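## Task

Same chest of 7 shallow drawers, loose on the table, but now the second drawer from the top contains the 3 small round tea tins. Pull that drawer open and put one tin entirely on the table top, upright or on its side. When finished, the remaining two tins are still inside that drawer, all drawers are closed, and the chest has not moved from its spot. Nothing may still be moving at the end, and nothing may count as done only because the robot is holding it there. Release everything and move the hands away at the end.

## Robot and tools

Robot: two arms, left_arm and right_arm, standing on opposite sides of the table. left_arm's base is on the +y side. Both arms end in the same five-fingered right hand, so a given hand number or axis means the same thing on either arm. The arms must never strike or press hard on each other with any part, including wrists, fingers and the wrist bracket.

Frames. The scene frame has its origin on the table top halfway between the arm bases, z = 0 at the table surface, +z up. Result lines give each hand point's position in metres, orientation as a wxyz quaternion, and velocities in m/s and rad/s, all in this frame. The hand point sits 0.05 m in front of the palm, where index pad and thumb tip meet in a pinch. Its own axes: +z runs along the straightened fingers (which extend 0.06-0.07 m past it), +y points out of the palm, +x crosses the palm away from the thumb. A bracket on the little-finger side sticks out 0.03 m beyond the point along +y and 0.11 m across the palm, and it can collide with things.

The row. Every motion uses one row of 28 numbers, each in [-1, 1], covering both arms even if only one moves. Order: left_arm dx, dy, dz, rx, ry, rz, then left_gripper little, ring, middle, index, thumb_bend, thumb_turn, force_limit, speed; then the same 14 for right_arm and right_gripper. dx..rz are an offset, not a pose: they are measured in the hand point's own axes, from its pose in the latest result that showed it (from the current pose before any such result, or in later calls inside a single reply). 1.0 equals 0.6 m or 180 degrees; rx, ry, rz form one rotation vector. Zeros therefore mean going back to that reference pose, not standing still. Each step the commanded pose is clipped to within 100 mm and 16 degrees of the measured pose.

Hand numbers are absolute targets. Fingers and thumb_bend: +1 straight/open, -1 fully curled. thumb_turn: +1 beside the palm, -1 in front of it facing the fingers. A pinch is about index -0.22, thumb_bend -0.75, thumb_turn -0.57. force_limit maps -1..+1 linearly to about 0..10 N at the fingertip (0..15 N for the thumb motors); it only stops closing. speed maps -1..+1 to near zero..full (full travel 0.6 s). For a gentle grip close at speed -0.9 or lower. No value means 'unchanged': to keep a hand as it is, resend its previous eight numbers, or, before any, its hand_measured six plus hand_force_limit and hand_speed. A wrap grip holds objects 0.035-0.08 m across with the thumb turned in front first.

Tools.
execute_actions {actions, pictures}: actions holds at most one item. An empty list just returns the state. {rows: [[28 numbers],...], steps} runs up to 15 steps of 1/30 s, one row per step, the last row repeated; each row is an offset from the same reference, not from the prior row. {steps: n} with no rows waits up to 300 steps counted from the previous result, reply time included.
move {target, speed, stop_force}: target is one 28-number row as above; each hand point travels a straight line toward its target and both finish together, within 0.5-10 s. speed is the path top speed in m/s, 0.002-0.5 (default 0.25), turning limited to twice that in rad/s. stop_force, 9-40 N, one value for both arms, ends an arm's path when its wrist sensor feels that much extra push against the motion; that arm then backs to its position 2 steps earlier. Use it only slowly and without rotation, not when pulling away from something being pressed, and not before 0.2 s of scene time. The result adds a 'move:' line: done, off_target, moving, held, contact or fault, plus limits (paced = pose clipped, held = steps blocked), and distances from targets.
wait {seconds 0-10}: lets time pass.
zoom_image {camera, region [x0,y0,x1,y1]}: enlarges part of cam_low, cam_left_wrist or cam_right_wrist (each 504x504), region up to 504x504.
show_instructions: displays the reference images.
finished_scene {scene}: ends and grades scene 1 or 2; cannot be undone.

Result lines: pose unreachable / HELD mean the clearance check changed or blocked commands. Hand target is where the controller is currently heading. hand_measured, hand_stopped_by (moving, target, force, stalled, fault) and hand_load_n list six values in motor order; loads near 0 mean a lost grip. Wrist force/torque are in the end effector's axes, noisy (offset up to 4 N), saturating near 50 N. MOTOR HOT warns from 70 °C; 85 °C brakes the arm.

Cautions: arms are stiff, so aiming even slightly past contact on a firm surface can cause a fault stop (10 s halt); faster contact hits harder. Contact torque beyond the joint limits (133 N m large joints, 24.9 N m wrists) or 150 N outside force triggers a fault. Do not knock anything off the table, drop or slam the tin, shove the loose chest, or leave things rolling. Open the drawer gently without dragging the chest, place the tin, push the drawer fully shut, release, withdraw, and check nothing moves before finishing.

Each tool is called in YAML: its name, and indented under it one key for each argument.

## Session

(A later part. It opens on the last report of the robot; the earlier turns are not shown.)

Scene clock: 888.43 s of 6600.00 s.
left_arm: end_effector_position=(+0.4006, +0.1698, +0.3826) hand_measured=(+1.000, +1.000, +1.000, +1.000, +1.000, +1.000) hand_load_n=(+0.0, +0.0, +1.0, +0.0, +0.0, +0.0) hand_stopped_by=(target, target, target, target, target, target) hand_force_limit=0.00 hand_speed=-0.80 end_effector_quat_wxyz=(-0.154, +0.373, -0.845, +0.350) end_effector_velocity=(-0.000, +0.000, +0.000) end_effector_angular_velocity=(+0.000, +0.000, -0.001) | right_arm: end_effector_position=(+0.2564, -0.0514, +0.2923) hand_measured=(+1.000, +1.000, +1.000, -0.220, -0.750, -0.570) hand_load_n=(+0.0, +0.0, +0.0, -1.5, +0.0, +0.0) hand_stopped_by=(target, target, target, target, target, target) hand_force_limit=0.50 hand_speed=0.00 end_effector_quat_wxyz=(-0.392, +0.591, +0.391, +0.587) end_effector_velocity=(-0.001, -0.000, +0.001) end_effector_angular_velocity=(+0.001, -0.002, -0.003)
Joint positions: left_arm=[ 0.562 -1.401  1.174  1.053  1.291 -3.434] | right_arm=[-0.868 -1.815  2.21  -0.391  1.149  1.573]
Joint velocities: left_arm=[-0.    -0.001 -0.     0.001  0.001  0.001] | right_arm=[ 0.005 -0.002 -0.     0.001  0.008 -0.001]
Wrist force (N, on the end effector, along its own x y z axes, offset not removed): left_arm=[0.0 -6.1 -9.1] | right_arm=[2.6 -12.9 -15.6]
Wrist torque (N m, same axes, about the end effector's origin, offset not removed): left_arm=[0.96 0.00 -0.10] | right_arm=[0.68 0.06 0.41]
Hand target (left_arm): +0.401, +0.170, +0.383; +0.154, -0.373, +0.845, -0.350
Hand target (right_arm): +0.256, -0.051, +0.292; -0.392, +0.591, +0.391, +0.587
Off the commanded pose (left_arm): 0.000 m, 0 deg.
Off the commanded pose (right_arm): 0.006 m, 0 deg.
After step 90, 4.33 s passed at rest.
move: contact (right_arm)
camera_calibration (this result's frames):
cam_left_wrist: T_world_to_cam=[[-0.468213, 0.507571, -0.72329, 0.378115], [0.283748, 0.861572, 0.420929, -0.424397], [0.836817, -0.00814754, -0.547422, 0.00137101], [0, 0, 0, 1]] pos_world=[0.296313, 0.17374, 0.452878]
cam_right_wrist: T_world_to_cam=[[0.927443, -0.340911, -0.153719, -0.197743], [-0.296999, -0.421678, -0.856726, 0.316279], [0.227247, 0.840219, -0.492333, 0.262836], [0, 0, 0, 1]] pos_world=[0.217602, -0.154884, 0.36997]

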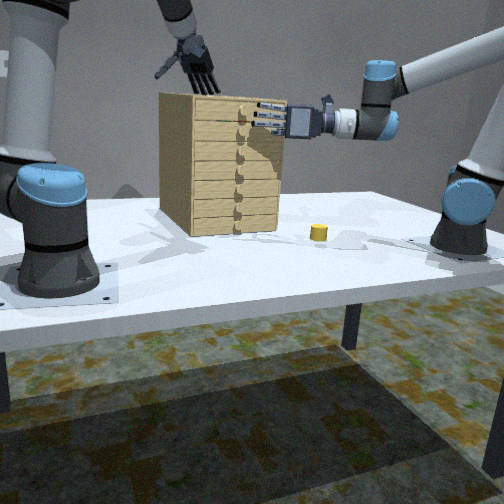

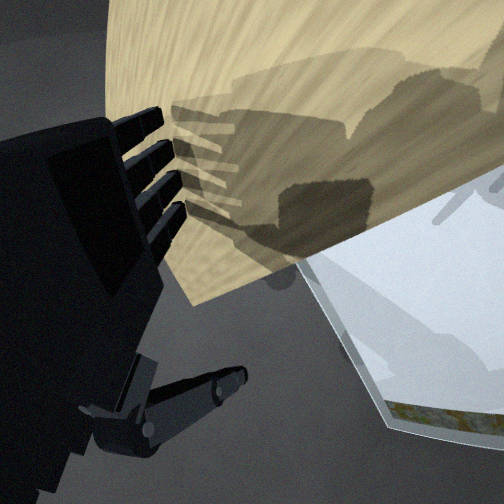

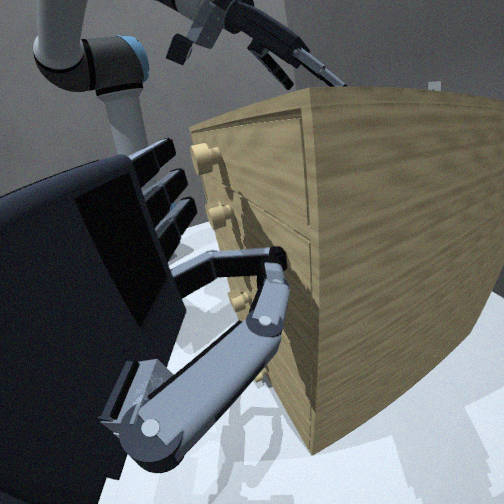

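execute_actions:
  actions:
    - {"rows": [[0,0,0,0,0,0,1,1,1,1,1,1,0,-0.8, 0,-0.03,-0.014,0,0,0,1,1,1,-0.22,-0.75,-0.57,0.5,0.0]], "steps": 15}

zoom_image:
  camera: "cam_right_wrist"
  region: [250, 90, 400, 330]

zoom_image:
  camera: "cam_low"
  region: [180, 85, 300, 175]

Scene clock: 893.00 s of 6600.00 s.
left_arm: end_effector_position=(+0.4006, +0.1698, +0.3826) hand_measured=(+1.000, +1.000, +1.000, +1.000, +1.000, +1.000) hand_load_n=(+0.0, +0.0, +0.5, +0.0, +0.0, +0.0) hand_stopped_by=(target, target, target, target, target, target) hand_force_limit=0.00 hand_speed=-0.80 end_effector_quat_wxyz=(-0.154, +0.373, -0.845, +0.350) end_effector_velocity=(+0.000, -0.000, +0.000) end_effector_angular_velocity=(-0.001, +0.000, +0.000) | right_arm: end_effector_position=(+0.2368, -0.0521, +0.2924) hand_measured=(+1.000, +1.000, +1.000, -0.220, -0.750, -0.570) hand_load_n=(+0.0, +0.0, +0.0, +1.5, +0.5, +0.0) hand_stopped_by=(target, target, target, target, target, target) hand_force_limit=0.50 hand_speed=0.00 end_effector_quat_wxyz=(-0.392, +0.591, +0.391, +0.587) end_effector_velocity=(-0.003, -0.000, -0.001) end_effector_angular_velocity=(-0.001, +0.000, -0.001)
Joint positions: left_arm=[ 0.562 -1.401  1.174  1.053  1.291 -3.434] | right_arm=[-0.816 -1.836  2.224 -0.384  1.201  1.574]
Joint velocities: left_arm=[ 0.     0.001 -0.001  0.     0.    -0.   ] | right_arm=[ 0.009 -0.002  0.002  0.001  0.009 -0.001]
Wrist force (N, on the end effector, along its own x y z axes, offset not removed): left_arm=[0.1 -6.2 -8.7] | right_arm=[1.2 1.6 -2.2]
Wrist torque (N m, same axes, about the end effector's origin, offset not removed): left_arm=[0.90 0.15 -0.23] | right_arm=[0.28 0.06 0.35]
Hand target (left_arm): +0.401, +0.170, +0.383; +0.154, -0.373, +0.845, -0.350
Hand target (right_arm): +0.237, -0.052, +0.292; -0.392, +0.591, +0.391, +0.587
Off the commanded pose (left_arm): 0.000 m, 0 deg.
Off the commanded pose (right_arm): 0.000 m, 0 deg.
Steps of this call (steps 1 to 90: nothing new was sent; then 1.07 s passed at rest; steps 91 to 105: all 15 steps of this action). Readings (end_effector_position | what the end effector reports):
91: left_arm (+0.4006, +0.1698, +0.3826) | right_arm (+0.2558, -0.0515, +0.2922) | left_arm hand_measured=(+1.000, +1.000, +1.000, +1.000, +1.000, +1.000) hand_load_n=(+0.0, +0.0, +1.0, +0.0, +0.0, +0.0) hand_stopped_by=(target, target, target, target, target, target) hand_force_limit=0.00 hand_speed=-0.80 | right_arm hand_measured=(+1.000, +1.000, +1.000, -0.220, -0.750, -0.570) hand_load_n=(+0.0, +0.0, +0.0, -1.0, +0.5, +0.0) hand_stopped_by=(target, target, target, target, target, target) hand_force_limit=0.50 hand_speed=0.00
92: left_arm (+0.4006, +0.1698, +0.3826) | right_arm (+0.2531, -0.0517, +0.2922) | left_arm hand_measured=(+1.000, +1.000, +1.000, +1.000, +1.000, +1.000) hand_load_n=(+0.0, +0.0, +1.0, +0.0, +0.0, +0.0) hand_stopped_by=(target, target, target, target, target, target) hand_force_limit=0.00 hand_speed=-0.80 | right_arm hand_measured=(+1.000, +1.000, +1.000, -0.220, -0.750, -0.570) hand_load_n=(+0.0, +0.0, +0.0, -0.5, +0.5, +0.0) hand_stopped_by=(target, target, target, target, target, target) hand_force_limit=0.50 hand_speed=0.00
94: left_arm (+0.4006, +0.1698, +0.3826) | right_arm (+0.2459, -0.0519, +0.2922) | left_arm hand_measured=(+1.000, +1.000, +1.000, +1.000, +1.000, +1.000) hand_load_n=(+0.0, +0.0, +0.5, +0.0, +0.0, +0.0) hand_stopped_by=(target, target, target, target, target, target) hand_force_limit=0.00 hand_speed=-0.80 | right_arm hand_measured=(+1.000, +1.000, +1.000, -0.220, -0.750, -0.570) hand_load_n=(+0.0, +0.0, +0.0, +1.5, +0.5, +0.0) hand_stopped_by=(target, target, target, target, target, target) hand_force_limit=0.50 hand_speed=0.00
98: left_arm (+0.4006, +0.1698, +0.3826) | right_arm (+0.2392, -0.0521, +0.2923) | left_arm hand_measured=(+1.000, +1.000, +1.000, +1.000, +1.000, +1.000) hand_load_n=(+0.0, +0.0, +0.5, +0.0, +0.0, +0.0) hand_stopped_by=(target, target, target, target, target, target) hand_force_limit=0.00 hand_speed=-0.80 | right_arm hand_measured=(+1.000, +1.000, +1.000, -0.220, -0.750, -0.570) hand_load_n=(+0.0, +0.0, +0.0, +1.5, +0.5, +0.0) hand_stopped_by=(target, target, target, target, target, target) hand_force_limit=0.50 hand_speed=0.00
105: the state above
camera_calibration (this result's frames):
cam_left_wrist: T_world_to_cam=[[-0.468214, 0.507571, -0.723289, 0.378115], [0.283749, 0.861571, 0.420929, -0.424397], [0.836817, -0.0081475, -0.547422, 0.00137119], [0, 0, 0, 1]] pos_world=[0.296313, 0.173739, 0.452878]
cam_right_wrist: T_world_to_cam=[[0.927466, -0.340835, -0.153749, -0.179794], [-0.296987, -0.421681, -0.856729, 0.310269], [0.22717, 0.840248, -0.492318, 0.267981], [0, 0, 0, 1]] pos_world=[0.198021, -0.155617, 0.370105]

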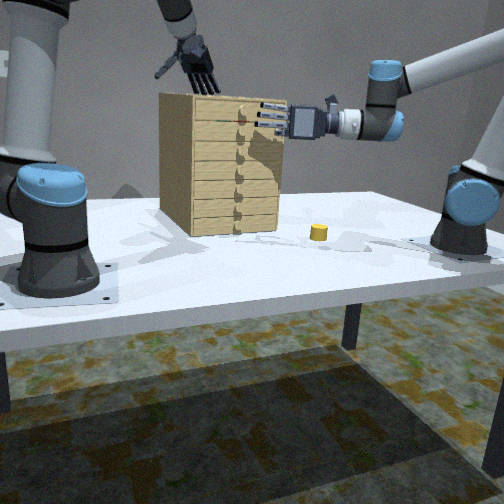

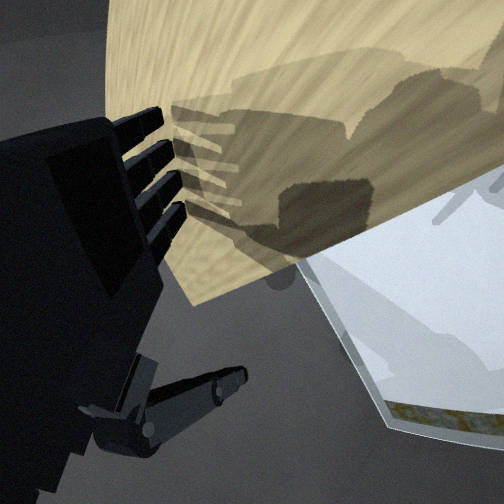

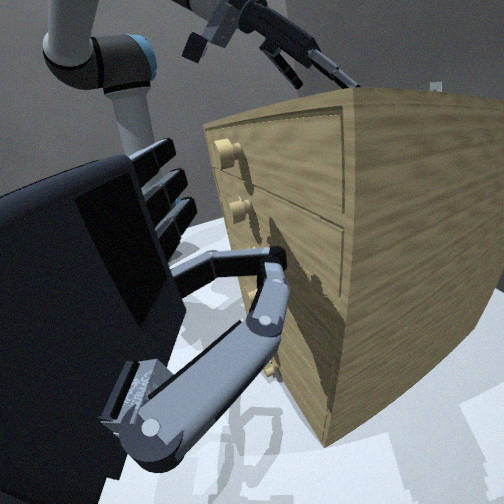

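Region (250, 90, 400, 330) of cam_right_wrist's 504x504 image, scaled by 2.100, with more detail than that image has; it fills the left 315 columns of this view, and the rest is white.

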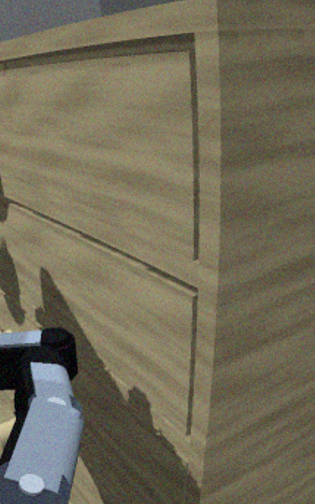

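Region (180, 85, 300, 175) of cam_low's 504x504 image, scaled by 4.200, with more detail than that image has; it fills the top 378 rows of this view, and the rest is white.

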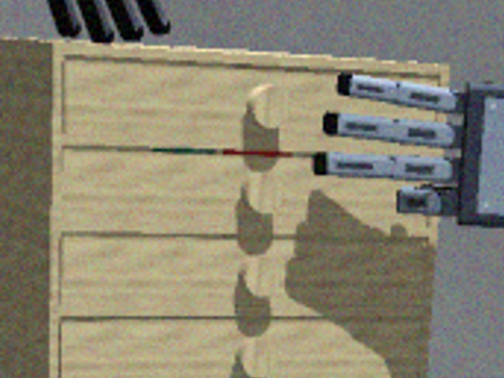

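execute_actions:
  actions:
    - {"rows": [[0,-0.03,-0.03,0,0,0,1,1,1,1,1,1,0,-0.8, 0,-0.04,-0.03,0,0,0,1,1,1,-0.22,-0.75,-0.57,0.5,0.0]], "steps": 12}
  pictures: false

move:
  target: [-0.06,0.02,-0.22,0,0,0,1,1,1,1,1,1,0,-0.8, 0.03,-0.1,-0.12,0,0,0,1,1,1,0.5,0.3,-0.57,0.5,0.0]
  speed: 0.2

Scene clock: 900.03 s of 6600.00 s.
left_arm: end_effector_position=(+0.4005, +0.1699, +0.4071) hand_measured=(+1.000, +1.000, +1.000, +1.000, +1.000, +1.000) hand_load_n=(+0.0, +0.0, +0.0, +0.0, +0.0, +0.0) hand_stopped_by=(target, target, target, target, target, target) hand_force_limit=0.00 hand_speed=-0.80 end_effector_quat_wxyz=(-0.154, +0.373, -0.845, +0.351) end_effector_velocity=(+0.001, -0.001, +0.011) end_effector_angular_velocity=(-0.001, +0.002, -0.000) | right_arm: end_effector_position=(+0.2088, -0.0591, +0.2925) hand_measured=(+1.000, +1.000, +1.000, -0.220, -0.750, -0.570) hand_load_n=(+0.0, +0.0, +0.0, +1.5, +0.5, +0.0) hand_stopped_by=(target, target, target, target, target, target) hand_force_limit=0.50 hand_speed=0.00 end_effector_quat_wxyz=(-0.392, +0.591, +0.391, +0.587) end_effector_velocity=(-0.012, -0.003, +0.000) end_effector_angular_velocity=(-0.001, -0.001, -0.001)
Joint positions: left_arm=[ 0.561 -1.385  1.091  1.12   1.291 -3.434] | right_arm=[-0.75  -1.878  2.252 -0.37   1.266  1.574]
Joint velocities: left_arm=[ 0.001  0.012 -0.043  0.031  0.002 -0.   ] | right_arm=[ 0.033 -0.016  0.009  0.007  0.033 -0.001]
Wrist force (N, on the end effector, along its own x y z axes, offset not removed): left_arm=[-1.4 -1.0 0.6] | right_arm=[-0.9 1.7 -2.3]
Wrist torque (N m, same axes, about the end effector's origin, offset not removed): left_arm=[-0.09 0.20 -0.21] | right_arm=[0.30 0.23 0.17]
Hand target (left_arm): +0.401, +0.170, +0.408; +0.154, -0.373, +0.845, -0.350
Hand target (right_arm): +0.208, -0.059, +0.293; -0.392, +0.591, +0.391, +0.587
Off the commanded pose (left_arm): 0.001 m, 0 deg.
Off the commanded pose (right_arm): 0.001 m, 0 deg.
Steps of this call (steps 1 to 90: nothing new was sent; then 3.63 s passed at rest; steps 91 to 102: all 12 steps of this action). Readings (end_effector_position | what the end effector reports):
91: left_arm (+0.4006, +0.1699, +0.3827) | right_arm (+0.2362, -0.0523, +0.2923) | left_arm hand_measured=(+1.000, +1.000, +1.000, +1.000, +1.000, +1.000) hand_load_n=(+0.0, +0.0, +0.5, +0.0, +0.0, +0.0) hand_stopped_by=(target, target, target, target, target, target) hand_force_limit=0.00 hand_speed=-0.80 | right_arm hand_measured=(+1.000, +1.000, +1.000, -0.220, -0.750, -0.570) hand_load_n=(+0.0, +0.0, +0.0, +1.5, +0.5, +0.0) hand_stopped_by=(target, target, target, target, target, target) hand_force_limit=0.50 hand_speed=0.00
92: left_arm (+0.4005, +0.1700, +0.3850) | right_arm (+0.2324, -0.0534, +0.2920) | left_arm hand_measured=(+1.000, +1.000, +1.000, +1.000, +1.000, +1.000) hand_load_n=(+0.0, +0.0, +0.5, +0.0, +0.0, +0.0) hand_stopped_by=(target, target, target, target, target, target) hand_force_limit=0.00 hand_speed=-0.80 | right_arm hand_measured=(+1.000, +1.000, +1.000, -0.220, -0.750, -0.570) hand_load_n=(+0.0, +0.0, +0.0, +1.5, +0.5, +0.0) hand_stopped_by=(target, target, target, target, target, target) hand_force_limit=0.50 hand_speed=0.00
94: left_arm (+0.4004, +0.1702, +0.3948) | right_arm (+0.2220, -0.0558, +0.2920) | left_arm hand_measured=(+1.000, +1.000, +1.000, +1.000, +1.000, +1.000) hand_load_n=(+0.0, +0.0, +0.0, +0.0, +0.0, +0.0) hand_stopped_by=(target, target, target, target, target, target) hand_force_limit=0.00 hand_speed=-0.80 | right_arm hand_measured=(+1.000, +1.000, +1.000, -0.220, -0.750, -0.570) hand_load_n=(+0.0, +0.0, +0.0, +1.5, +0.5, +0.0) hand_stopped_by=(target, target, target, target, target, target) hand_force_limit=0.50 hand_speed=0.00
98: left_arm (+0.4004, +0.1701, +0.4044) | right_arm (+0.2118, -0.0583, +0.2923) | left_arm hand_measured=(+1.000, +1.000, +1.000, +1.000, +1.000, +1.000) hand_load_n=(+0.0, +0.0, +0.0, +0.0, +0.0, +0.0) hand_stopped_by=(target, target, target, target, target, target) hand_force_limit=0.00 hand_speed=-0.80 | right_arm hand_measured=(+1.000, +1.000, +1.000, -0.220, -0.750, -0.570) hand_load_n=(+0.0, +0.0, +0.0, +1.5, +0.5, +0.0) hand_stopped_by=(target, target, target, target, target, target) hand_force_limit=0.50 hand_speed=0.00
102: the state above

Scene clock: 901.53 s of 6600.00 s.
left_arm: end_effector_position=(+0.3498, +0.2649, +0.4928) hand_measured=(+1.000, +1.000, +1.000, +1.000, +1.000, +1.000) hand_load_n=(+0.0, +0.0, +0.0, +0.0, +0.0, +0.0) hand_stopped_by=(target, target, target, target, target, target) hand_force_limit=0.00 hand_speed=-0.80 end_effector_quat_wxyz=(-0.154, +0.373, -0.845, +0.350) end_effector_velocity=(-0.001, +0.002, +0.002) end_effector_angular_velocity=(-0.000, -0.001, +0.001) | right_arm: end_effector_position=(+0.1247, -0.1023, +0.3111) hand_measured=(+1.000, +1.000, +1.000, +0.500, +0.300, -0.570) hand_load_n=(+0.0, +0.0, +0.0, +0.0, +0.0, +0.0) hand_stopped_by=(target, target, target, target, target, target) hand_force_limit=0.50 hand_speed=0.00 end_effector_quat_wxyz=(-0.392, +0.591, +0.391, +0.587) end_effector_velocity=(-0.001, -0.001, -0.000) end_effector_angular_velocity=(-0.001, +0.000, -0.002)
Joint positions: left_arm=[ 0.537 -1.567  1.056  1.343  1.275 -3.453] | right_arm=[-0.532 -2.055  2.302 -0.243  1.485  1.575]
Joint velocities: left_arm=[-0.001 -0.003 -0.002  0.004 -0.002 -0.001] | right_arm=[ 0.006 -0.001  0.     0.002  0.007 -0.   ]
Wrist force (N, on the end effector, along its own x y z axes, offset not removed): left_arm=[0.1 -1.4 0.1] | right_arm=[4.0 3.1 -1.7]
Wrist torque (N m, same axes, about the end effector's origin, offset not removed): left_arm=[-0.16 -0.05 -0.14] | right_arm=[0.45 -0.58 0.31]
Hand target (left_arm): +0.350, +0.265, +0.493; +0.154, -0.373, +0.845, -0.350
Hand target (right_arm): +0.125, -0.102, +0.311; -0.392, +0.591, +0.391, +0.587
Off the commanded pose (left_arm): 0.000 m, 0 deg.
Off the commanded pose (right_arm): 0.000 m, 0 deg.
move: done
camera_calibration (this result's frames):
cam_left_wrist: T_world_to_cam=[[-0.468158, 0.50754, -0.723347, 0.385795], [0.283804, 0.861589, 0.420856, -0.538269], [0.836829, -0.00826199, -0.547402, 0.104983], [0, 0, 0, 1]] pos_world=[0.245523, 0.268827, 0.563065]
cam_right_wrist: T_world_to_cam=[[0.927478, -0.340699, -0.153977, -0.0899574], [-0.297155, -0.421799, -0.856612, 0.271799], [0.2269, 0.840244, -0.49245, 0.344918], [0, 0, 0, 1]] pos_world=[0.0859383, -0.205819, 0.388829]

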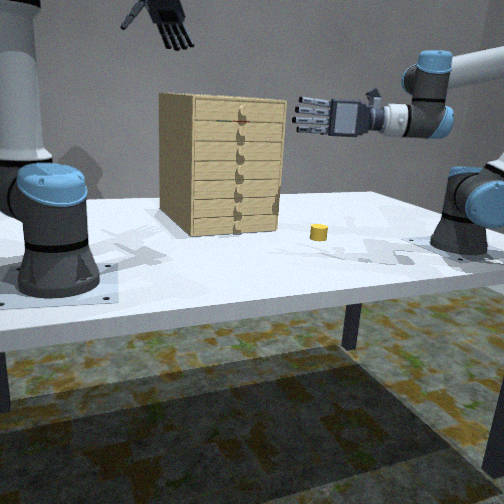

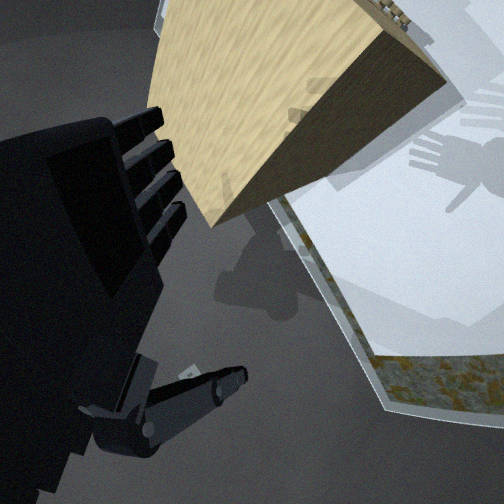

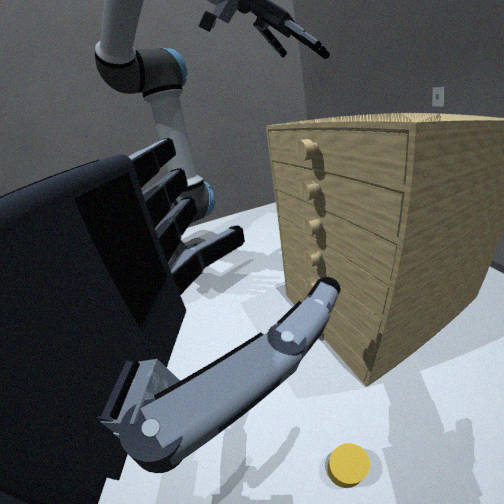

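zoom_image:
  camera: "cam_low"
  region: [140, 80, 340, 260]

zoom_image:
  camera: "cam_right_wrist"
  region: [255, 105, 435, 390]

Region (140, 80, 340, 260) of cam_low's 504x504 image, scaled by 2.520, with more detail than that image has; it fills the top 454 rows of this view, and the rest is white.

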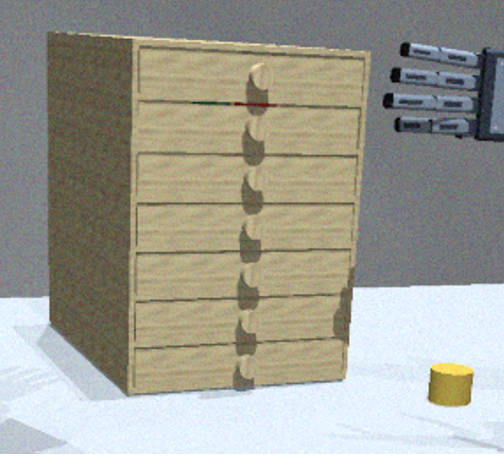

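Region (255, 105, 435, 390) of cam_right_wrist's 504x504 image, scaled by 1.768, with more detail than that image has; it fills the left 318 columns of this view, and the rest is white.

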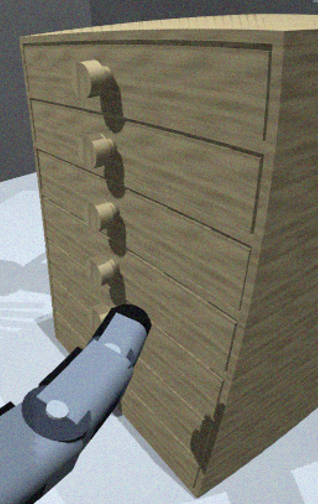

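All drawers are flush, the chest has not moved, the yellow tin is standing on the table, and both arms have let go and moved clear.

finished_scene:
  scene: 2

The scene is finished: the task was done.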